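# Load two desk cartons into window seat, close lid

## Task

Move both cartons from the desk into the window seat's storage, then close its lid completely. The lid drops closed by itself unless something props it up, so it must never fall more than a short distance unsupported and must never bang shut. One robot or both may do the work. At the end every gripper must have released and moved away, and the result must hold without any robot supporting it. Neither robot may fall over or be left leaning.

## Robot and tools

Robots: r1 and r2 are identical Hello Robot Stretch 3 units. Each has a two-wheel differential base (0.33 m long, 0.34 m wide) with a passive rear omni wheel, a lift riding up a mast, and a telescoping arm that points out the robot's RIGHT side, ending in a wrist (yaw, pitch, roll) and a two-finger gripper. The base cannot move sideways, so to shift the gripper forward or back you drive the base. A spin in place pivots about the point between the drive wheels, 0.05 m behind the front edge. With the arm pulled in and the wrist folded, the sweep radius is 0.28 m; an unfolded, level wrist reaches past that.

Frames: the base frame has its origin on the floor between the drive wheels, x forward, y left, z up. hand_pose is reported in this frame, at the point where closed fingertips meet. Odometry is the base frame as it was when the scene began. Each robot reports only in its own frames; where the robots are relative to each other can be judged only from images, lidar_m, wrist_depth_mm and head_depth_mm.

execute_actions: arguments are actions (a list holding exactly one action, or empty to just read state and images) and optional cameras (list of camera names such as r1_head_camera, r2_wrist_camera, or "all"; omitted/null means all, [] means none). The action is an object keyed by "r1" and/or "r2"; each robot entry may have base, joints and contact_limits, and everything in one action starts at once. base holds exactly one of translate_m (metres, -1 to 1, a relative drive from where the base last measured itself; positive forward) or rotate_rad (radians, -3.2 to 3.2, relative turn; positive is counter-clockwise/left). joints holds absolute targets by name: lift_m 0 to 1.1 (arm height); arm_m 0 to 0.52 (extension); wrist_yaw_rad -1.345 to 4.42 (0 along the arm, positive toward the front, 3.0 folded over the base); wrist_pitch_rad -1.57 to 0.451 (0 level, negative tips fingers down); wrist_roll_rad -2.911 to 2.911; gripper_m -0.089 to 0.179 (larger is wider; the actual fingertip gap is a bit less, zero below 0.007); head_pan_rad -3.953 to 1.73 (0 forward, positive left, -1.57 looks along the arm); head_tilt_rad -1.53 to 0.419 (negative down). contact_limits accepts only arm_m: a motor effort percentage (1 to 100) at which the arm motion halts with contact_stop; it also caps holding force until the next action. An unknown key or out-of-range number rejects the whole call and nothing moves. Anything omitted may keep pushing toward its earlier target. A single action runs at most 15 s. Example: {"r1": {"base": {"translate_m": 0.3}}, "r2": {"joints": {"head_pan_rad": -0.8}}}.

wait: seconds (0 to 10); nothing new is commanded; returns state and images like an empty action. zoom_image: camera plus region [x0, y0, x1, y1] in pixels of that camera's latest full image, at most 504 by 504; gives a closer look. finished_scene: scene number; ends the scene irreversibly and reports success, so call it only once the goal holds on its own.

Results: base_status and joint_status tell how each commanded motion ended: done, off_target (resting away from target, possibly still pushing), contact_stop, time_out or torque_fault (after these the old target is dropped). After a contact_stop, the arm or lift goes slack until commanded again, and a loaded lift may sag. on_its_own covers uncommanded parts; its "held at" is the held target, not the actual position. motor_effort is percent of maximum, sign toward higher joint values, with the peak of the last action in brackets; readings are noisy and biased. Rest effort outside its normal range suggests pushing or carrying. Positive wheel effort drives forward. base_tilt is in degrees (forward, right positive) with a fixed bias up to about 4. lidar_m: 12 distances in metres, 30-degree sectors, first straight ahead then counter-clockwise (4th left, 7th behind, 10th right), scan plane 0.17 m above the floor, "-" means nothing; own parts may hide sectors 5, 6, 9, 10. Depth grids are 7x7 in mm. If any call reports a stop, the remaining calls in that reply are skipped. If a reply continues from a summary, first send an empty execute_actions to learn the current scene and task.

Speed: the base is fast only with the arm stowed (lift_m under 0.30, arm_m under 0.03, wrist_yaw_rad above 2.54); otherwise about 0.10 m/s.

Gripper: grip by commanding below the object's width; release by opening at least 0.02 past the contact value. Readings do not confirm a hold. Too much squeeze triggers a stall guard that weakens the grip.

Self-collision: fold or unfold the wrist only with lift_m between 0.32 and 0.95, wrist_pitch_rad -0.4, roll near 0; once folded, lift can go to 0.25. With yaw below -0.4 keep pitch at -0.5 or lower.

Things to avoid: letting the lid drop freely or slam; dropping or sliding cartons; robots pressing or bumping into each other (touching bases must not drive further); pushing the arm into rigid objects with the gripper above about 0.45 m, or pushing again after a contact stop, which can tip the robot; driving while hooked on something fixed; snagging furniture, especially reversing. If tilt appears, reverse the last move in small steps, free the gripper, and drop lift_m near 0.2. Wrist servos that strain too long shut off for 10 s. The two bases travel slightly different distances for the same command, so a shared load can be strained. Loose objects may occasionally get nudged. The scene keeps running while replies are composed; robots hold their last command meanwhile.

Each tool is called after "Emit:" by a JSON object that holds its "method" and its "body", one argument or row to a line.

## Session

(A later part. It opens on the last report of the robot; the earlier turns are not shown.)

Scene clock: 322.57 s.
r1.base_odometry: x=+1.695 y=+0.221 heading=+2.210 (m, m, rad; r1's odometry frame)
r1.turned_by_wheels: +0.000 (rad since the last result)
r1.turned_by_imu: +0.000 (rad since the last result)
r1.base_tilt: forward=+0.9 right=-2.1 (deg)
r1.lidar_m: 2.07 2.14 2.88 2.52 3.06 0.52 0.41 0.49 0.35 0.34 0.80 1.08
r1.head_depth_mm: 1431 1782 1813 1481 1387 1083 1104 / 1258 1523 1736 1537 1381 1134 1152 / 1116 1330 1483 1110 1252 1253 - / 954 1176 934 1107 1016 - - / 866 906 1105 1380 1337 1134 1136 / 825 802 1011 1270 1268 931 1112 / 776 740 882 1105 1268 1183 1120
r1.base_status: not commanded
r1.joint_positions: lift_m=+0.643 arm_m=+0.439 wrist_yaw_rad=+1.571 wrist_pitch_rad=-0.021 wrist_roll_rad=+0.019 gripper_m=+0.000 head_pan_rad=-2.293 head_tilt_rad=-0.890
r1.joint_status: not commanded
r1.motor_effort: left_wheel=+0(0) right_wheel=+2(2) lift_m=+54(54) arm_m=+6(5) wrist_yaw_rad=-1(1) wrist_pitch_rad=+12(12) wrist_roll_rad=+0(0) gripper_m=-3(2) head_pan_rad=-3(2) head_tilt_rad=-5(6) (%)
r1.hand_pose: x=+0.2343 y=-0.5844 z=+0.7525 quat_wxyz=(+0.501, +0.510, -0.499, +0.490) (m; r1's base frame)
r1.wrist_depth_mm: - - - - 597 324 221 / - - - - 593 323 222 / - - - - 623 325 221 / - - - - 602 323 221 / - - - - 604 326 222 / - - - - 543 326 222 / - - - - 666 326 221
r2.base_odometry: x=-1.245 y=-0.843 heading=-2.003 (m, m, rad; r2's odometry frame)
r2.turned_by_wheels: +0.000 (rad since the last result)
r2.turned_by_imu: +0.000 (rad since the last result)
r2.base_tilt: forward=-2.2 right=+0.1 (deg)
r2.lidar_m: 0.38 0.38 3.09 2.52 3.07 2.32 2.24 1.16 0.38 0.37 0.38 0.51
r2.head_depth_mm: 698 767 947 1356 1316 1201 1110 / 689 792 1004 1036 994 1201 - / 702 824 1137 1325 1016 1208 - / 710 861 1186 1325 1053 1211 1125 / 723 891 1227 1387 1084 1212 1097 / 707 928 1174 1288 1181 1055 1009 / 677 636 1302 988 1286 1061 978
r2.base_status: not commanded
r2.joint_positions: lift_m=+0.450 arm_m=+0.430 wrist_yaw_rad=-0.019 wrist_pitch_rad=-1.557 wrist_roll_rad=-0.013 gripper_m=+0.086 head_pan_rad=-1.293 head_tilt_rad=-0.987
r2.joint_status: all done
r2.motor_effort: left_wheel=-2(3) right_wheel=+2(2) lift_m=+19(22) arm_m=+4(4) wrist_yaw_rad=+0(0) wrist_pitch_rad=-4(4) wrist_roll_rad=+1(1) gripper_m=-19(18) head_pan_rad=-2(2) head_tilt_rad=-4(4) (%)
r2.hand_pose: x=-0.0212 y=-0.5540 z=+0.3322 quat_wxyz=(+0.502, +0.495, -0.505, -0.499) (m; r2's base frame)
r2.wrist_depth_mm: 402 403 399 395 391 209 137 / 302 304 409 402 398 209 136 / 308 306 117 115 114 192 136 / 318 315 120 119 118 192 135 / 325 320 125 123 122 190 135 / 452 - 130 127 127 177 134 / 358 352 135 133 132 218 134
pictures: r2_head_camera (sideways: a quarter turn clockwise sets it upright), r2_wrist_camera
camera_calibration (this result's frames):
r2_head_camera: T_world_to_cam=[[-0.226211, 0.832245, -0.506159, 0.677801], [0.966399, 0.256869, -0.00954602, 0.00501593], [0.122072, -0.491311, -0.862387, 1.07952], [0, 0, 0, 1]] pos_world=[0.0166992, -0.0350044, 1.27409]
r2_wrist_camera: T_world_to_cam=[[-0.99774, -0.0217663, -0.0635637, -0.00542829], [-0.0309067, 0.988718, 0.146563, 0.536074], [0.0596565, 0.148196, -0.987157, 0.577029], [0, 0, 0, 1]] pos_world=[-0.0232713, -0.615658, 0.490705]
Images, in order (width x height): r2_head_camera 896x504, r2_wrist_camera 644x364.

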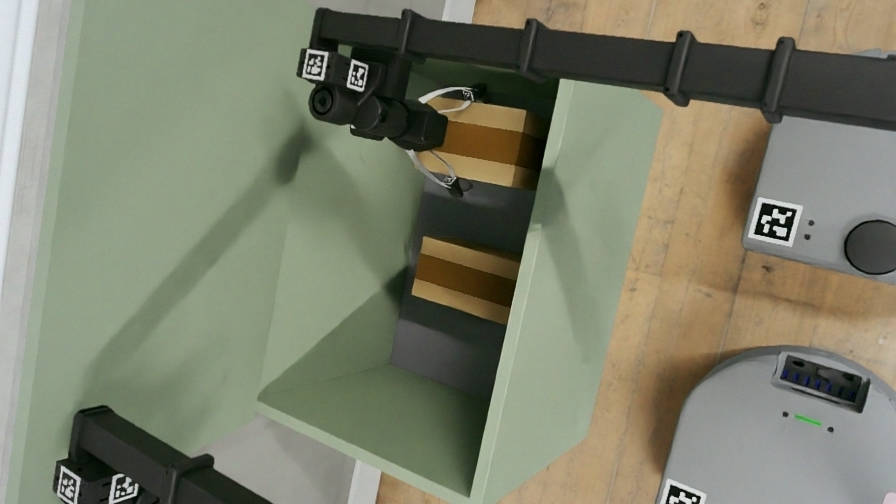

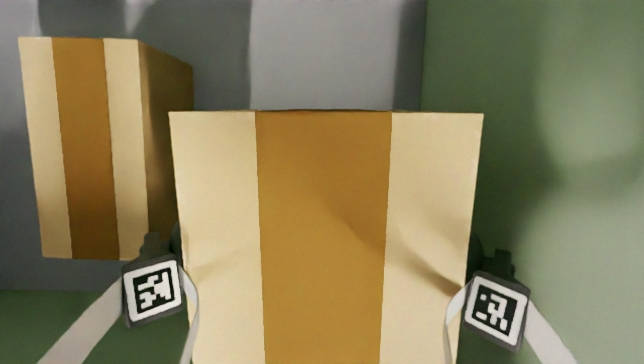

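Emit:
{"method": "execute_actions", "body": {
  "actions": [
    {"r2":{"base":{"translate_m":0.025},"joints":{"lift_m":0.278}}}
  ],
  "cameras": []
}}

Emit:
{"method": "execute_actions", "body": {
  "actions": [
    {"r2":{"joints":{"gripper_m":0.16}}}
  ],
  "cameras": ["r2_wrist_camera"]
}}

Emit:
{"method": "execute_actions", "body": {
  "actions": [
    {"r2":{"joints":{"lift_m":0.62}}}
  ],
  "cameras": []
}}

Emit:
{"method": "execute_actions", "body": {
  "actions": [
    {"r2":{"base":{"translate_m":-0.3},"joints":{"arm_m":0.0}},"r1":{"joints":{"lift_m":0.644,"arm_m":0.41}}}
  ],
  "cameras": ["r2_nav_camera"]
}}

Scene clock: 333.83 s.
r1.base_odometry: x=+1.695 y=+0.221 heading=+2.210 (m, m, rad; r1's odometry frame)
r1.turned_by_wheels: +0.000 (rad since the last result)
r1.turned_by_imu: +0.001 (rad since the last result)
r1.base_tilt: forward=+1.0 right=-2.1 (deg)
r1.lidar_m: 2.07 2.14 2.88 2.52 3.06 0.49 0.39 0.49 0.35 0.34 0.80 1.08
r1.head_depth_mm: 1424 1779 1809 1569 1152 1084 1062 / 1256 1511 1757 1569 1382 1094 1133 / 1120 1318 1616 1054 1257 1257 - / 953 1174 1327 1096 1015 - - / 865 907 1175 1377 1304 1134 1135 / 823 808 1011 1276 1270 933 1107 / 775 741 886 1106 1270 1185 1124
r1.base_status: not commanded
r1.joint_positions: lift_m=+0.643 arm_m=+0.439 wrist_yaw_rad=+1.571 wrist_pitch_rad=-0.021 wrist_roll_rad=+0.019 gripper_m=+0.000 head_pan_rad=-2.293 head_tilt_rad=-0.890
r1.joint_status: not commanded
r1.motor_effort: left_wheel=+0(0) right_wheel=+2(2) lift_m=+54(54) arm_m=+5(6) wrist_yaw_rad=-1(1) wrist_pitch_rad=+12(12) wrist_roll_rad=+0(0) gripper_m=-2(3) head_pan_rad=-3(3) head_tilt_rad=-5(4) (%)
r1.hand_pose: x=+0.2343 y=-0.5844 z=+0.7525 quat_wxyz=(+0.501, +0.510, -0.499, +0.490) (m; r1's base frame)
r1.wrist_depth_mm: - - - - 604 327 220 / - - - - 594 323 221 / - - - - 599 322 220 / - - - - 598 326 223 / - - - - 589 326 221 / - - - - 536 328 222 / - - - - 701 320 222
r2.base_odometry: x=-1.256 y=-0.866 heading=-2.003 (m, m, rad; r2's odometry frame)
r2.turned_by_wheels: +0.000 (rad since the last result)
r2.turned_by_imu: -0.001 (rad since the last result)
r2.base_tilt: forward=-2.2 right=+0.1 (deg)
r2.lidar_m: 0.38 0.36 3.10 2.52 3.06 2.36 2.26 1.16 0.38 0.37 0.38 0.51
r2.head_depth_mm: 700 768 1013 1058 1036 1204 1115 / 690 792 1099 1280 1014 1202 - / 703 825 1139 1364 1032 1209 - / 709 853 1179 1270 1050 1209 1124 / 725 888 1226 1385 1094 1204 1093 / 686 924 1157 1211 1182 1055 991 / 681 609 1302 992 1307 1059 971
r2.base_status: done
r2.joint_positions: lift_m=+0.278 arm_m=+0.430 wrist_yaw_rad=-0.019 wrist_pitch_rad=-1.557 wrist_roll_rad=-0.013 gripper_m=+0.086 head_pan_rad=-1.293 head_tilt_rad=-0.987
r2.joint_status: all done
r2.motor_effort: left_wheel=-2(2) right_wheel=+2(10) lift_m=+19(22) arm_m=+4(4) wrist_yaw_rad=-1(2) wrist_pitch_rad=-4(4) wrist_roll_rad=+1(1) gripper_m=-18(18) head_pan_rad=-3(4) head_tilt_rad=-3(3) (%)
r2.hand_pose: x=-0.0212 y=-0.5540 z=+0.1602 quat_wxyz=(+0.502, +0.495, -0.505, -0.499) (m; r2's base frame)
r2.wrist_depth_mm: 186 239 238 236 235 230 167 / 188 243 243 241 240 236 167 / 189 241 117 115 114 234 166 / 188 242 120 119 117 234 165 / 190 246 125 123 122 231 165 / 188 - 130 128 127 216 164 / 179 278 135 133 132 268 163
pictures: none
No camera images: the call's "cameras" was empty. Leave "cameras" out to get every camera's image.

Scene clock: 335.07 s.
r1.base_odometry: x=+1.695 y=+0.221 heading=+2.210 (m, m, rad; r1's odometry frame)
r1.turned_by_wheels: +0.000 (rad since the last result)
r1.turned_by_imu: +0.000 (rad since the last result)
r1.base_tilt: forward=+1.0 right=-2.2 (deg)
r1.lidar_m: 2.07 2.14 2.88 2.52 3.08 0.49 0.39 0.49 0.35 0.34 0.80 1.08
r1.head_depth_mm: 1438 1766 1794 1572 1155 1082 1062 / 1252 1524 1759 1560 1375 1105 1134 / 1123 1328 1621 1056 1258 1261 - / 957 1174 1328 1098 1020 - - / 867 904 1181 1376 1298 1131 1134 / 825 804 1008 1279 1274 932 1103 / 777 741 880 1106 1272 1181 1122
r1.base_status: not commanded
r1.joint_positions: lift_m=+0.643 arm_m=+0.439 wrist_yaw_rad=+1.571 wrist_pitch_rad=-0.021 wrist_roll_rad=+0.019 gripper_m=+0.000 head_pan_rad=-2.293 head_tilt_rad=-0.890
r1.joint_status: not commanded
r1.motor_effort: left_wheel=+0(0) right_wheel=+2(2) lift_m=+54(54) arm_m=+5(5) wrist_yaw_rad=-1(1) wrist_pitch_rad=+12(12) wrist_roll_rad=+0(0) gripper_m=-2(2) head_pan_rad=-3(3) head_tilt_rad=-5(6) (%)
r1.hand_pose: x=+0.2343 y=-0.5844 z=+0.7525 quat_wxyz=(+0.501, +0.510, -0.499, +0.490) (m; r1's base frame)
r1.wrist_depth_mm: - - - - 595 321 220 / - - - - 600 327 221 / - - - - 608 322 222 / - - - - 592 324 223 / - - - - 591 325 223 / - - - - 526 321 222 / - - - - 669 322 221
r2.base_odometry: x=-1.256 y=-0.866 heading=-2.003 (m, m, rad; r2's odometry frame)
r2.turned_by_wheels: +0.000 (rad since the last result)
r2.turned_by_imu: +0.000 (rad since the last result)
r2.base_tilt: forward=-2.2 right=+0.1 (deg)
r2.lidar_m: 0.38 0.36 3.10 2.52 3.06 2.35 2.27 1.16 0.38 0.36 0.38 0.51
r2.head_depth_mm: 697 770 1014 1064 1160 1203 1122 / 689 793 1104 - 1022 1200 - / 701 825 1138 1372 1032 1211 - / 711 855 1181 1271 1051 1212 1124 / 723 888 1226 1385 1088 1211 1092 / 686 930 1160 1211 1183 1062 985 / 681 610 1304 1000 1309 1060 972
r2.base_status: not commanded
r2.joint_positions: lift_m=+0.278 arm_m=+0.430 wrist_yaw_rad=-0.019 wrist_pitch_rad=-1.563 wrist_roll_rad=-0.013 gripper_m=+0.160 head_pan_rad=-1.293 head_tilt_rad=-0.987
r2.joint_status: all done
r2.motor_effort: left_wheel=-2(2) right_wheel=+2(3) lift_m=+19(19) arm_m=+4(4) wrist_yaw_rad=+0(0) wrist_pitch_rad=-2(4) wrist_roll_rad=+1(1) gripper_m=+0(84) head_pan_rad=-3(3) head_tilt_rad=-3(4) (%)
r2.hand_pose: x=-0.0212 y=-0.5524 z=+0.1603 quat_wxyz=(+0.500, +0.496, -0.503, -0.500) (m; r2's base frame)
r2.wrist_depth_mm: 186 237 238 237 234 231 168 / 186 245 243 241 239 236 167 / 187 248 134 132 131 243 167 / 189 256 137 135 135 249 166 / 191 260 141 139 138 250 165 / 187 - 144 143 141 264 157 / 281 281 148 146 146 267 149
pictures: r2_wrist_camera
camera_calibration (this result's frames):
r2_wrist_camera: T_world_to_cam=[[-0.997733, -0.0213849, -0.0638095, -0.0160399], [-0.030926, 0.987818, 0.152508, 0.558316], [0.0597708, 0.154136, -0.98624, 0.41028], [0, 0, 0, 1]] pos_world=[-0.0232598, -0.615096, 0.318463]
Images, in order (width x height): r2_wrist_camera 644x364.

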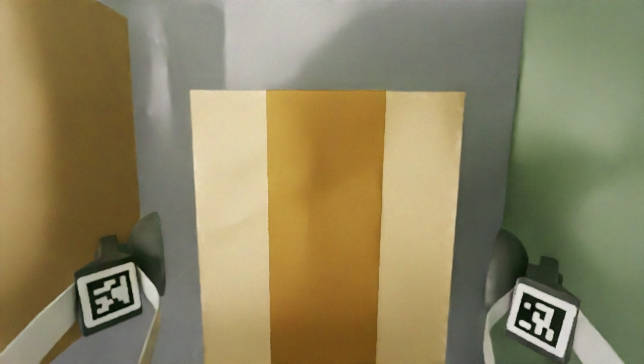

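Scene clock: 339.00 s.
r1.base_odometry: x=+1.695 y=+0.221 heading=+2.210 (m, m, rad; r1's odometry frame)
r1.turned_by_wheels: +0.000 (rad since the last result)
r1.turned_by_imu: +0.000 (rad since the last result)
r1.base_tilt: forward=+1.0 right=-2.0 (deg)
r1.lidar_m: 2.07 2.14 2.89 2.52 3.08 0.49 0.39 0.49 0.35 0.34 0.80 1.07
r1.head_depth_mm: 1431 1789 1693 1572 1382 1076 1057 / 1259 1481 1737 1560 1390 1098 1134 / 1118 1228 1631 1107 1258 1255 - / 953 790 1219 1300 1015 - - / 866 839 1013 1403 1303 1131 1135 / 827 802 1012 1278 1272 929 1106 / 775 741 884 1103 1274 1181 1119
r1.base_status: not commanded
r1.joint_positions: lift_m=+0.643 arm_m=+0.439 wrist_yaw_rad=+1.571 wrist_pitch_rad=-0.021 wrist_roll_rad=+0.019 gripper_m=+0.000 head_pan_rad=-2.293 head_tilt_rad=-0.890
r1.joint_status: not commanded
r1.motor_effort: left_wheel=+0(0) right_wheel=+2(2) lift_m=+54(54) arm_m=+5(5) wrist_yaw_rad=-1(1) wrist_pitch_rad=+12(12) wrist_roll_rad=+0(1) gripper_m=-2(2) head_pan_rad=-2(2) head_tilt_rad=-5(5) (%)
r1.hand_pose: x=+0.2343 y=-0.5844 z=+0.7525 quat_wxyz=(+0.501, +0.510, -0.499, +0.490) (m; r1's base frame)
r1.wrist_depth_mm: - - - - 608 324 223 / - - - - 597 323 222 / - - - - 598 327 223 / - - - - 607 323 222 / - - - - 604 325 221 / - - - - 529 327 221 / - - - - 678 326 224
r2.base_odometry: x=-1.256 y=-0.866 heading=-2.003 (m, m, rad; r2's odometry frame)
r2.turned_by_wheels: +0.000 (rad since the last result)
r2.turned_by_imu: +0.000 (rad since the last result)
r2.base_tilt: forward=-2.2 right=+0.1 (deg)
r2.lidar_m: 0.38 0.36 3.09 2.52 3.08 2.37 2.27 1.16 0.38 0.36 0.38 0.51
r2.head_depth_mm: 698 711 1099 1075 959 - - / 691 774 1131 1338 1031 1194 - / 703 824 1132 1363 1037 1206 - / 712 853 1179 1264 1051 1207 1129 / 723 887 1222 1386 1091 1215 1086 / 687 926 1160 1212 1175 1057 993 / 681 608 1302 1004 1309 1056 975
r2.base_status: not commanded
r2.joint_positions: lift_m=+0.620 arm_m=+0.430 wrist_yaw_rad=-0.019 wrist_pitch_rad=-1.564 wrist_roll_rad=-0.013 gripper_m=+0.160 head_pan_rad=-1.293 head_tilt_rad=-0.987
r2.joint_status: all done
r2.motor_effort: left_wheel=-2(1) right_wheel=+2(2) lift_m=+23(26) arm_m=+4(4) wrist_yaw_rad=-1(2) wrist_pitch_rad=-2(2) wrist_roll_rad=+1(1) gripper_m=-1(1) head_pan_rad=-2(5) head_tilt_rad=-3(4) (%)
r2.hand_pose: x=-0.0212 y=-0.5522 z=+0.5020 quat_wxyz=(+0.500, +0.497, -0.503, -0.500) (m; r2's base frame)
r2.wrist_depth_mm: 499 564 555 540 476 259 198 / 511 577 567 559 547 257 605 / 515 586 485 467 541 255 615 / 518 604 491 476 530 252 638 / 519 625 603 607 523 252 649 / 470 - 477 485 451 308 662 / 341 357 364 364 363 269 689
pictures: none
No camera images: the call's "cameras" was empty. Leave "cameras" out to get every camera's image.

Scene clock: 343.33 s.
r1.base_odometry: x=+1.695 y=+0.221 heading=+2.210 (m, m, rad; r1's odometry frame)
r1.turned_by_wheels: +0.000 (rad since the last result)
r1.turned_by_imu: +0.000 (rad since the last result)
r1.base_tilt: forward=+1.0 right=-2.3 (deg)
r1.lidar_m: 2.07 2.14 2.88 2.52 3.06 2.80 0.69 0.49 0.35 0.34 0.80 1.08
r1.head_depth_mm: 1427 1789 1810 1574 1357 1233 1137 / 1261 1521 1772 1563 1382 1240 1146 / 1121 1328 1626 1113 1247 1253 - / 953 1175 1334 1297 1015 - - / 893 862 1181 1410 1292 1138 1132 / 839 779 991 1271 1273 914 1105 / 778 736 850 1105 1272 1183 1119
r1.base_status: not commanded
r1.joint_positions: lift_m=+0.643 arm_m=+0.410 wrist_yaw_rad=+1.571 wrist_pitch_rad=-0.021 wrist_roll_rad=+0.019 gripper_m=+0.000 head_pan_rad=-2.293 head_tilt_rad=-0.890
r1.joint_status: all done
r1.motor_effort: left_wheel=+0(0) right_wheel=+2(2) lift_m=+54(52) arm_m=-1(4) wrist_yaw_rad=-1(2) wrist_pitch_rad=+12(12) wrist_roll_rad=+0(0) gripper_m=-2(2) head_pan_rad=-3(3) head_tilt_rad=-4(5) (%)
r1.hand_pose: x=+0.2343 y=-0.5549 z=+0.7525 quat_wxyz=(+0.501, +0.510, -0.499, +0.490) (m; r1's base frame)
r1.wrist_depth_mm: - - - - 680 372 256 / - - - - 694 377 256 / - - - - 684 371 257 / - - - - 685 374 256 / - - - - 690 370 253 / - - - - 629 376 259 / - - - - 800 382 255
r2.base_odometry: x=-1.130 y=-0.593 heading=-2.003 (m, m, rad; r2's odometry frame)
r2.turned_by_wheels: +0.000 (rad since the last result)
r2.turned_by_imu: -0.001 (rad since the last result)
r2.base_tilt: forward=-2.2 right=+0.0 (deg)
r2.lidar_m: 0.65 2.90 3.08 2.57 2.59 2.05 1.97 1.17 0.85 0.46 0.39 0.52
r2.head_depth_mm: 738 894 1089 1365 1316 - - / 742 921 1129 1394 1319 - - / 751 897 1155 1417 1328 - - / 747 830 1167 1312 1274 1222 1123 / 724 869 1235 1254 1101 1205 1112 / 740 906 1287 1288 1195 1206 1118 / 746 948 1333 1291 1264 1212 1116
r2.base_status: done
r2.joint_positions: lift_m=+0.620 arm_m=+0.001 wrist_yaw_rad=-0.019 wrist_pitch_rad=-1.565 wrist_roll_rad=-0.013 gripper_m=+0.160 head_pan_rad=-1.293 head_tilt_rad=-0.988
r2.joint_status: all done
r2.motor_effort: left_wheel=-1(7) right_wheel=+2(3) lift_m=+23(24) arm_m=-3(2) wrist_yaw_rad=-2(0) wrist_pitch_rad=-2(1) wrist_roll_rad=+1(1) gripper_m=+0(0) head_pan_rad=-3(3) head_tilt_rad=-4(3) (%)
r2.hand_pose: x=-0.0212 y=-0.1237 z=+0.5021 quat_wxyz=(+0.500, +0.497, -0.503, -0.501) (m; r2's base frame)
r2.wrist_depth_mm: 589 589 595 618 595 599 596 / 644 639 633 627 616 612 608 / 656 653 651 645 641 634 624 / 577 676 661 - - 649 652 / 586 683 666 - - 658 653 / 629 - 684 - - - 667 / 736 735 714 729 714 690 680
pictures: r2_nav_camera (sideways: a quarter turn counterclockwise sets it upright)
camera_calibration (this result's frames):
r2_nav_camera: T_world_to_cam=[[0.200801, -0.786462, 0.584086, -0.718203], [-0.963352, -0.266772, -0.0280172, 0.096959], [0.177852, -0.557054, -0.811208, 1.01191], [0, 0, 0, 1]] pos_world=[0.0576505, 0.0247163, 1.24308]
Images, in order (width x height): r2_nav_camera 672x504.

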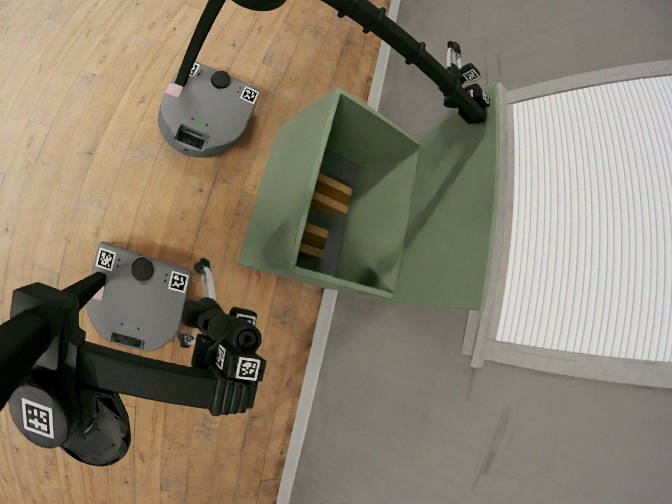

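Emit:
{"method": "execute_actions", "body": {
  "actions": [
    {"r1":{"joints":{"lift_m":0.64,"arm_m":0.34}},"r2":{"joints":{"head_pan_rad":-0.75,"head_tilt_rad":-0.7}}}
  ],
  "cameras": ["r2_head_camera"]
}}

Emit:
{"method": "execute_actions", "body": {
  "actions": [
    {"r1":{"joints":{"lift_m":0.63,"arm_m":0.295}}}
  ],
  "cameras": []
}}

Emit:
{"method": "execute_actions", "body": {
  "actions": [
    {"r1":{"joints":{"lift_m":0.612,"arm_m":0.262}}}
  ],
  "cameras": []
}}

Emit:
{"method": "execute_actions", "body": {
  "actions": [
    {"r1":{"joints":{"lift_m":0.592,"arm_m":0.235}}}
  ],
  "cameras": []
}}

Emit:
{"method": "execute_actions", "body": {
  "actions": [
    {"r1":{"joints":{"lift_m":0.547,"arm_m":0.192}}}
  ],
  "cameras": ["r2_head_camera"]
}}

Scene clock: 358.97 s.
r1.base_odometry: x=+1.695 y=+0.221 heading=+2.210 (m, m, rad; r1's odometry frame)
r1.turned_by_wheels: +0.000 (rad since the last result)
r1.turned_by_imu: +0.001 (rad since the last result)
r1.base_tilt: forward=+1.0 right=-2.2 (deg)
r1.lidar_m: 2.07 2.14 2.88 2.52 3.06 2.80 0.68 0.49 0.35 0.34 0.80 1.07
r1.head_depth_mm: 1434 1792 1811 1561 1353 1239 1132 / 1257 1519 1755 1563 1386 1233 1153 / 1118 1332 1610 1115 1245 1256 - / 993 945 1327 1300 1020 - - / 898 881 1174 1415 1294 1133 1139 / 841 922 903 1274 - 911 1107 / 776 859 754 1103 1273 1181 1124
r1.base_status: not commanded
r1.joint_positions: lift_m=+0.640 arm_m=+0.340 wrist_yaw_rad=+1.571 wrist_pitch_rad=-0.021 wrist_roll_rad=+0.019 gripper_m=+0.000 head_pan_rad=-2.293 head_tilt_rad=-0.890
r1.joint_status: all done
r1.motor_effort: left_wheel=+0(0) right_wheel=+2(2) lift_m=+22(50) arm_m=+0(1) wrist_yaw_rad=-1(0) wrist_pitch_rad=+12(12) wrist_roll_rad=+0(0) gripper_m=-2(1) head_pan_rad=-3(3) head_tilt_rad=-5(6) (%)
r1.hand_pose: x=+0.2343 y=-0.4848 z=+0.7496 quat_wxyz=(+0.501, +0.510, -0.499, +0.490) (m; r1's base frame)
r1.wrist_depth_mm: - - - - 895 496 340 / - - - - 901 499 335 / - - - - 925 499 334 / - - - - 923 496 339 / - - - - 912 500 336 / - - - - 807 502 338 / - - - - - 496 336
r2.base_odometry: x=-1.130 y=-0.593 heading=-2.003 (m, m, rad; r2's odometry frame)
r2.turned_by_wheels: +0.000 (rad since the last result)
r2.turned_by_imu: +0.000 (rad since the last result)
r2.base_tilt: forward=-2.1 right=+0.1 (deg)
r2.lidar_m: 0.65 2.89 3.09 2.56 2.59 2.05 1.97 1.17 0.85 0.46 0.39 0.52
r2.head_depth_mm: 770 855 917 861 1208 1253 1144 / 829 910 970 1079 1352 1163 949 / 898 990 957 1313 1375 964 1111 / 977 1079 1037 1352 1436 1056 1178 / 1086 1223 944 1566 1170 1283 1177 / 1202 1382 962 1838 1451 1338 1120 / 1366 1608 1827 1840 1547 1175 1051
r2.base_status: not commanded
r2.joint_positions: lift_m=+0.620 arm_m=+0.001 wrist_yaw_rad=-0.019 wrist_pitch_rad=-1.565 wrist_roll_rad=-0.013 gripper_m=+0.160 head_pan_rad=-0.757 head_tilt_rad=-0.705
r2.joint_status: all done
r2.motor_effort: left_wheel=-2(2) right_wheel=+2(2) lift_m=+23(23) arm_m=-3(3) wrist_yaw_rad=-2(2) wrist_pitch_rad=-2(2) wrist_roll_rad=+1(1) gripper_m=+0(0) head_pan_rad=+3(34) head_tilt_rad=+2(15) (%)
r2.hand_pose: x=-0.0212 y=-0.1237 z=+0.5021 quat_wxyz=(+0.500, +0.497, -0.503, -0.501) (m; r2's base frame)
r2.wrist_depth_mm: 603 586 583 609 601 595 592 / 643 632 634 624 632 614 618 / 651 648 646 644 633 627 618 / 572 670 657 - - 633 637 / 588 686 684 - - 656 656 / 628 - 710 - - - 663 / 728 718 721 705 705 710 679
pictures: r2_head_camera (sideways: a quarter turn clockwise sets it upright)
camera_calibration (this result's frames):
r2_head_camera: T_world_to_cam=[[-0.492105, 0.479513, -0.726568, 0.966598], [0.701072, 0.713078, -0.0042266, -0.000288312], [0.516073, -0.511456, -0.687082, 0.849176], [0, 0, 0, 1]] pos_world=[0.0376335, -0.0289745, 1.28575]
Images, in order (width x height): r2_head_camera 896x504.

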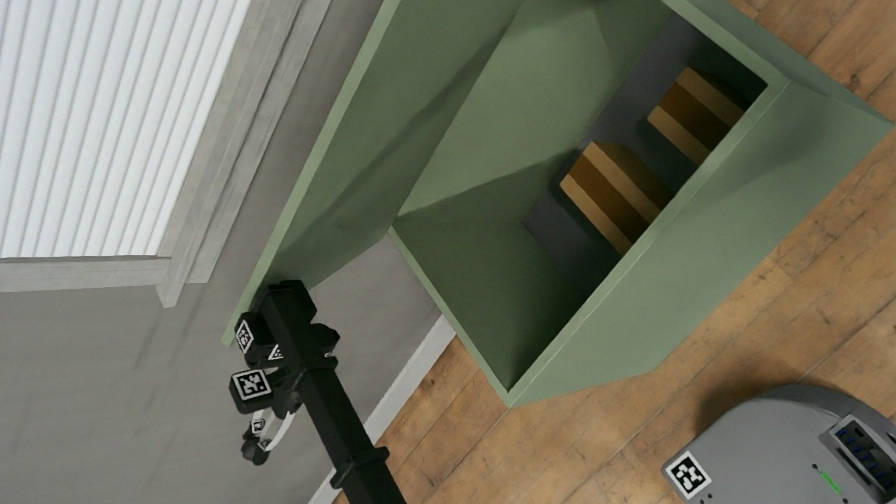

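Scene clock: 360.40 s.
r1.base_odometry: x=+1.695 y=+0.221 heading=+2.210 (m, m, rad; r1's odometry frame)
r1.turned_by_wheels: +0.000 (rad since the last result)
r1.turned_by_imu: +0.000 (rad since the last result)
r1.base_tilt: forward=+1.0 right=-2.1 (deg)
r1.lidar_m: 2.07 2.14 2.88 2.52 3.07 2.80 0.69 0.49 0.35 0.34 0.80 1.08
r1.head_depth_mm: 1435 1788 1805 1564 1360 1232 1136 / 1258 1519 1763 1558 1388 1237 1152 / 1123 1327 1615 1109 1253 1254 - / 994 1099 1328 1294 1019 - - / 898 1033 1176 1404 1298 1132 1138 / 841 959 994 1279 1291 911 1104 / 776 857 926 1106 1274 1181 1123
r1.base_status: not commanded
r1.joint_positions: lift_m=+0.630 arm_m=+0.295 wrist_yaw_rad=+1.571 wrist_pitch_rad=-0.021 wrist_roll_rad=+0.019 gripper_m=+0.000 head_pan_rad=-2.293 head_tilt_rad=-0.890
r1.joint_status: all done
r1.motor_effort: left_wheel=+0(0) right_wheel=+2(2) lift_m=+24(23) arm_m=+0(2) wrist_yaw_rad=+0(1) wrist_pitch_rad=+12(12) wrist_roll_rad=+0(0) gripper_m=-3(2) head_pan_rad=-2(3) head_tilt_rad=-5(5) (%)
r1.hand_pose: x=+0.2343 y=-0.4398 z=+0.7395 quat_wxyz=(+0.501, +0.510, -0.499, +0.490) (m; r1's base frame)
r1.wrist_depth_mm: - - - - - 561 385 / - - - - - 568 387 / - - - - - 569 395 / - - - - - 577 390 / - - - - - 565 394 / - - - - 945 563 387 / - - - - - 568 389
r2.base_odometry: x=-1.130 y=-0.593 heading=-2.003 (m, m, rad; r2's odometry frame)
r2.turned_by_wheels: +0.000 (rad since the last result)
r2.turned_by_imu: +0.000 (rad since the last result)
r2.base_tilt: forward=-2.2 right=+0.1 (deg)
r2.lidar_m: 0.65 2.89 3.12 2.57 2.59 2.05 1.96 1.17 0.84 0.46 0.39 0.52
r2.head_depth_mm: 768 849 953 921 1208 1252 1149 / 827 913 1043 1038 1357 1164 955 / 900 991 1107 1320 1368 963 1111 / 978 1082 1190 1348 1433 1062 1174 / 1088 1249 1294 1580 1165 1285 1176 / 1207 1406 847 1839 1460 1335 1116 / 1344 1618 1056 1791 1548 1174 1048
r2.base_status: not commanded
r2.joint_positions: lift_m=+0.620 arm_m=+0.001 wrist_yaw_rad=-0.019 wrist_pitch_rad=-1.565 wrist_roll_rad=-0.013 gripper_m=+0.160 head_pan_rad=-0.757 head_tilt_rad=-0.705
r2.joint_status: not commanded
r2.motor_effort: left_wheel=-2(2) right_wheel=+2(2) lift_m=+23(23) arm_m=-3(3) wrist_yaw_rad=-1(1) wrist_pitch_rad=-2(1) wrist_roll_rad=+1(1) gripper_m=+0(0) head_pan_rad=+3(3) head_tilt_rad=+2(2) (%)
r2.hand_pose: x=-0.0212 y=-0.1237 z=+0.5021 quat_wxyz=(+0.500, +0.497, -0.503, -0.501) (m; r2's base frame)
r2.wrist_depth_mm: 598 578 584 604 601 598 600 / 639 637 634 624 622 615 615 / 648 653 650 635 629 631 619 / 569 670 659 - - 643 649 / 585 683 675 - - 663 653 / 631 - 695 - - - 675 / 740 736 721 709 704 702 681
pictures: none
No camera images: the call's "cameras" was empty. Leave "cameras" out to get every camera's image.

Scene clock: 361.67 s.
r1.base_odometry: x=+1.695 y=+0.221 heading=+2.210 (m, m, rad; r1's odometry frame)
r1.turned_by_wheels: +0.000 (rad since the last result)
r1.turned_by_imu: +0.000 (rad since the last result)
r1.base_tilt: forward=+0.8 right=-2.1 (deg)
r1.lidar_m: 2.07 2.14 2.88 2.52 3.06 2.80 0.68 0.49 0.35 0.34 0.80 1.08
r1.head_depth_mm: 1433 1788 1805 1565 1369 1239 1137 / 1255 1524 1780 1560 1375 1231 1150 / 1119 1291 1621 1109 1260 1261 - / 988 1149 1333 1296 1018 1256 - / 900 1052 1204 1417 1274 1134 1134 / 840 956 1058 1271 1271 899 1106 / 775 857 995 1107 1271 1185 1126
r1.base_status: not commanded
r1.joint_positions: lift_m=+0.612 arm_m=+0.262 wrist_yaw_rad=+1.571 wrist_pitch_rad=-0.021 wrist_roll_rad=+0.019 gripper_m=+0.000 head_pan_rad=-2.293 head_tilt_rad=-0.890
r1.joint_status: all done
r1.motor_effort: left_wheel=+0(0) right_wheel=+2(2) lift_m=+25(24) arm_m=+0(0) wrist_yaw_rad=-1(1) wrist_pitch_rad=+12(11) wrist_roll_rad=+0(0) gripper_m=-2(2) head_pan_rad=-3(2) head_tilt_rad=-6(5) (%)
r1.hand_pose: x=+0.2343 y=-0.4068 z=+0.7215 quat_wxyz=(+0.501, +0.510, -0.499, +0.490) (m; r1's base frame)
r1.wrist_depth_mm: - - - - - 611 426 / - - - - - 629 426 / - - - - - 628 433 / - - - - - 627 427 / - - - - - 624 431 / - - - - - 619 431 / - - - - - 638 431
r2.base_odometry: x=-1.130 y=-0.593 heading=-2.003 (m, m, rad; r2's odometry frame)
r2.turned_by_wheels: +0.000 (rad since the last result)
r2.turned_by_imu: +0.000 (rad since the last result)
r2.base_tilt: forward=-2.2 right=+0.1 (deg)
r2.lidar_m: 0.65 2.90 3.10 2.56 2.59 2.05 1.97 1.17 0.84 0.46 0.39 0.52
r2.head_depth_mm: 771 853 948 1037 1204 1251 1152 / 828 914 1046 1149 1354 1165 952 / 899 994 1156 1308 1367 962 1113 / 979 1083 1267 1355 1433 1058 1176 / 1085 1247 1389 1587 1173 1288 1184 / 1209 1412 830 1820 1438 1338 1120 / 1359 1615 1054 1787 1552 1173 1050
r2.base_status: not commanded
r2.joint_positions: lift_m=+0.620 arm_m=+0.001 wrist_yaw_rad=-0.019 wrist_pitch_rad=-1.565 wrist_roll_rad=-0.013 gripper_m=+0.160 head_pan_rad=-0.757 head_tilt_rad=-0.705
r2.joint_status: not commanded
r2.motor_effort: left_wheel=-2(1) right_wheel=+2(2) lift_m=+24(23) arm_m=-3(3) wrist_yaw_rad=-1(1) wrist_pitch_rad=-2(2) wrist_roll_rad=+1(1) gripper_m=+0(0) head_pan_rad=+3(4) head_tilt_rad=+2(2) (%)
r2.hand_pose: x=-0.0212 y=-0.1237 z=+0.5021 quat_wxyz=(+0.500, +0.497, -0.503, -0.501) (m; r2's base frame)
r2.wrist_depth_mm: 603 594 585 606 609 597 593 / 643 637 633 626 624 608 606 / 658 656 649 645 636 632 622 / 562 676 665 - - 640 641 / 576 687 680 - - 667 654 / 649 - 703 - - - 674 / 728 723 718 715 717 698 686
pictures: none
No camera images: the call's "cameras" was empty. Leave "cameras" out to get every camera's image.

Scene clock: 362.83 s.
r1.base_odometry: x=+1.695 y=+0.221 heading=+2.210 (m, m, rad; r1's odometry frame)
r1.turned_by_wheels: +0.000 (rad since the last result)
r1.turned_by_imu: +0.000 (rad since the last result)
r1.base_tilt: forward=+0.9 right=-2.1 (deg)
r1.lidar_m: 2.07 2.14 2.88 2.52 3.06 2.79 0.69 0.49 0.35 0.34 0.80 1.07
r1.head_depth_mm: 1433 1781 1815 1570 1358 1234 1145 / 1255 1527 1759 1570 1381 1235 1149 / 1117 1290 1640 1109 1252 1234 - / 991 1177 1173 1302 1019 1255 - / 897 1055 1151 1409 1250 1133 1138 / 840 960 1056 1270 1252 931 1107 / 777 858 998 1012 1276 1183 1120
r1.base_status: not commanded
r1.joint_positions: lift_m=+0.592 arm_m=+0.235 wrist_yaw_rad=+1.571 wrist_pitch_rad=-0.021 wrist_roll_rad=+0.019 gripper_m=+0.000 head_pan_rad=-2.293 head_tilt_rad=-0.890
r1.joint_status: all done
r1.motor_effort: left_wheel=+0(0) right_wheel=+2(3) lift_m=+27(25) arm_m=+0(2) wrist_yaw_rad=+0(1) wrist_pitch_rad=+12(12) wrist_roll_rad=+0(0) gripper_m=-1(2) head_pan_rad=-3(3) head_tilt_rad=-6(6) (%)
r1.hand_pose: x=+0.2343 y=-0.3799 z=+0.7014 quat_wxyz=(+0.501, +0.510, -0.499, +0.490) (m; r1's base frame)
r1.wrist_depth_mm: - - - - - 692 458 / - - - - - 674 459 / - - - - - 674 463 / - - - - - 667 452 / - - - - - 675 469 / - - - - - 679 468 / - - - - - 677 458
r2.base_odometry: x=-1.130 y=-0.593 heading=-2.003 (m, m, rad; r2's odometry frame)
r2.turned_by_wheels: +0.000 (rad since the last result)
r2.turned_by_imu: +0.000 (rad since the last result)
r2.base_tilt: forward=-2.2 right=+0.1 (deg)
r2.lidar_m: 0.65 2.90 3.09 2.58 2.60 2.05 1.97 1.17 0.84 0.46 0.39 0.52
r2.head_depth_mm: 769 850 948 1054 1206 1254 1152 / 830 914 1043 1150 1361 1166 952 / 899 996 1154 1315 1370 961 1121 / 974 1081 1263 1350 1433 1053 1171 / 1084 1247 1400 1579 1169 1284 1179 / 1205 1409 865 1783 1461 1335 1122 / 1354 1633 1708 1760 1563 1174 1049
r2.base_status: not commanded
r2.joint_positions: lift_m=+0.620 arm_m=+0.001 wrist_yaw_rad=-0.019 wrist_pitch_rad=-1.565 wrist_roll_rad=-0.013 gripper_m=+0.160 head_pan_rad=-0.757 head_tilt_rad=-0.705
r2.joint_status: not commanded
r2.motor_effort: left_wheel=-2(1) right_wheel=+3(2) lift_m=+23(23) arm_m=-3(3) wrist_yaw_rad=-1(1) wrist_pitch_rad=-2(1) wrist_roll_rad=+1(1) gripper_m=+1(2) head_pan_rad=+2(3) head_tilt_rad=+1(2) (%)
r2.hand_pose: x=-0.0212 y=-0.1237 z=+0.5021 quat_wxyz=(+0.500, +0.497, -0.503, -0.501) (m; r2's base frame)
r2.wrist_depth_mm: 592 597 588 607 608 599 596 / 641 637 641 628 619 612 606 / 650 650 647 633 637 632 623 / 571 661 655 - - 650 636 / 586 685 682 - - 659 649 / 628 - 697 - - - 666 / 736 723 721 717 701 695 682
pictures: none
No camera images: the call's "cameras" was empty. Leave "cameras" out to get every camera's image.

Scene clock: 364.23 s.
r1.base_odometry: x=+1.695 y=+0.221 heading=+2.210 (m, m, rad; r1's odometry frame)
r1.turned_by_wheels: +0.000 (rad since the last result)
r1.turned_by_imu: +0.000 (rad since the last result)
r1.base_tilt: forward=+0.9 right=-2.1 (deg)
r1.lidar_m: 2.07 2.13 2.87 2.52 3.07 2.80 0.69 0.49 0.35 0.34 0.80 1.07
r1.head_depth_mm: 1429 1781 1811 1567 1361 1236 - / 1258 1526 1768 1572 1385 1237 1140 / 1123 1326 1526 1110 1254 1238 - / 989 1172 939 1298 1017 1256 - / 900 1058 1084 1415 1223 1132 1129 / 840 956 1073 795 1250 911 1104 / 776 860 1000 826 654 1183 1121
r1.base_status: not commanded
r1.joint_positions: lift_m=+0.547 arm_m=+0.192 wrist_yaw_rad=+1.571 wrist_pitch_rad=-0.021 wrist_roll_rad=+0.019 gripper_m=+0.000 head_pan_rad=-2.293 head_tilt_rad=-0.890
r1.joint_status: all done
r1.motor_effort: left_wheel=+0(0) right_wheel=+2(3) lift_m=+30(31) arm_m=+0(1) wrist_yaw_rad=-1(1) wrist_pitch_rad=+11(12) wrist_roll_rad=+0(0) gripper_m=-2(2) head_pan_rad=-2(3) head_tilt_rad=-5(5) (%)
r1.hand_pose: x=+0.2343 y=-0.3370 z=+0.6563 quat_wxyz=(+0.501, +0.510, -0.499, +0.490) (m; r1's base frame)
r1.wrist_depth_mm: - - - - - 741 509 / - - - - - 759 513 / - - - - - 756 500 / - - - - - 766 522 / - - - - - 747 514 / - - - - - 731 504 / - - - - 993 761 508
r2.base_odometry: x=-1.130 y=-0.593 heading=-2.003 (m, m, rad; r2's odometry frame)
r2.turned_by_wheels: +0.000 (rad since the last result)
r2.turned_by_imu: +0.000 (rad since the last result)
r2.base_tilt: forward=-2.2 right=+0.1 (deg)
r2.lidar_m: 0.65 2.90 3.10 2.57 2.60 2.05 1.96 1.17 0.85 0.46 0.39 0.52
r2.head_depth_mm: 769 848 949 1056 789 1260 1151 / 829 909 1047 1099 1353 1164 950 / 898 989 1154 982 1321 962 1111 / 981 1081 1279 1049 1433 1057 1172 / 1080 1248 1433 1225 1174 1291 1175 / 1206 1409 1601 1736 1460 1344 1119 / 1355 1613 1877 1696 1565 1171 1047
r2.base_status: not commanded
r2.joint_positions: lift_m=+0.620 arm_m=+0.001 wrist_yaw_rad=-0.019 wrist_pitch_rad=-1.565 wrist_roll_rad=-0.013 gripper_m=+0.160 head_pan_rad=-0.757 head_tilt_rad=-0.705
r2.joint_status: not commanded
r2.motor_effort: left_wheel=-2(2) right_wheel=+2(3) lift_m=+24(23) arm_m=-3(3) wrist_yaw_rad=-1(2) wrist_pitch_rad=-1(2) wrist_roll_rad=+1(1) gripper_m=+0(0) head_pan_rad=+3(4) head_tilt_rad=+2(2) (%)
r2.hand_pose: x=-0.0212 y=-0.1237 z=+0.5021 quat_wxyz=(+0.500, +0.497, -0.503, -0.501) (m; r2's base frame)
r2.wrist_depth_mm: 602 593 586 612 609 592 598 / 641 638 630 628 612 613 609 / 652 661 652 636 641 627 625 / 562 667 661 - - 640 632 / 580 674 693 - - 657 653 / 628 - 700 - - - 679 / 742 726 715 712 712 688 685
pictures: r2_head_camera (sideways: a quarter turn clockwise sets it upright)
camera_calibration (this result's frames):
r2_head_camera: T_world_to_cam=[[-0.492104, 0.479503, -0.726574, 0.966607], [0.701066, 0.713084, -0.00422641, -0.000288527], [0.516082, -0.511456, -0.687075, 0.849166], [0, 0, 0, 1]] pos_world=[0.0376338, -0.0289743, 1.28575]
Images, in order (width x height): r2_head_camera 896x504.

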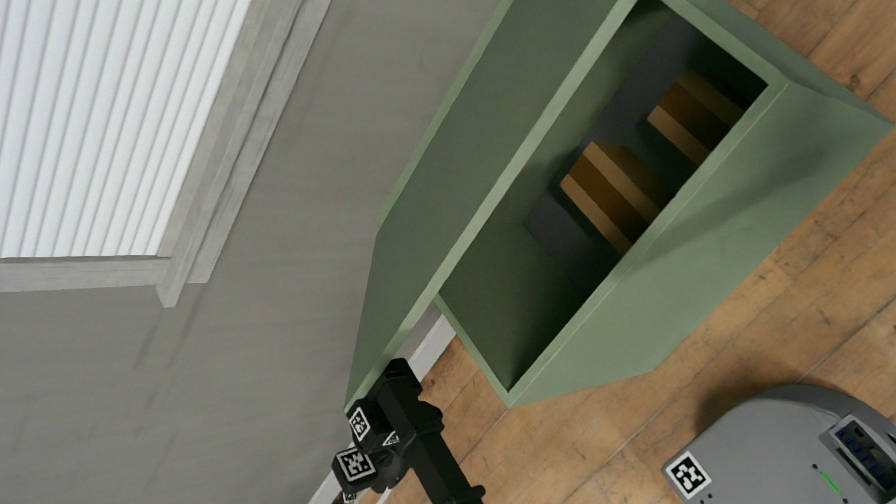

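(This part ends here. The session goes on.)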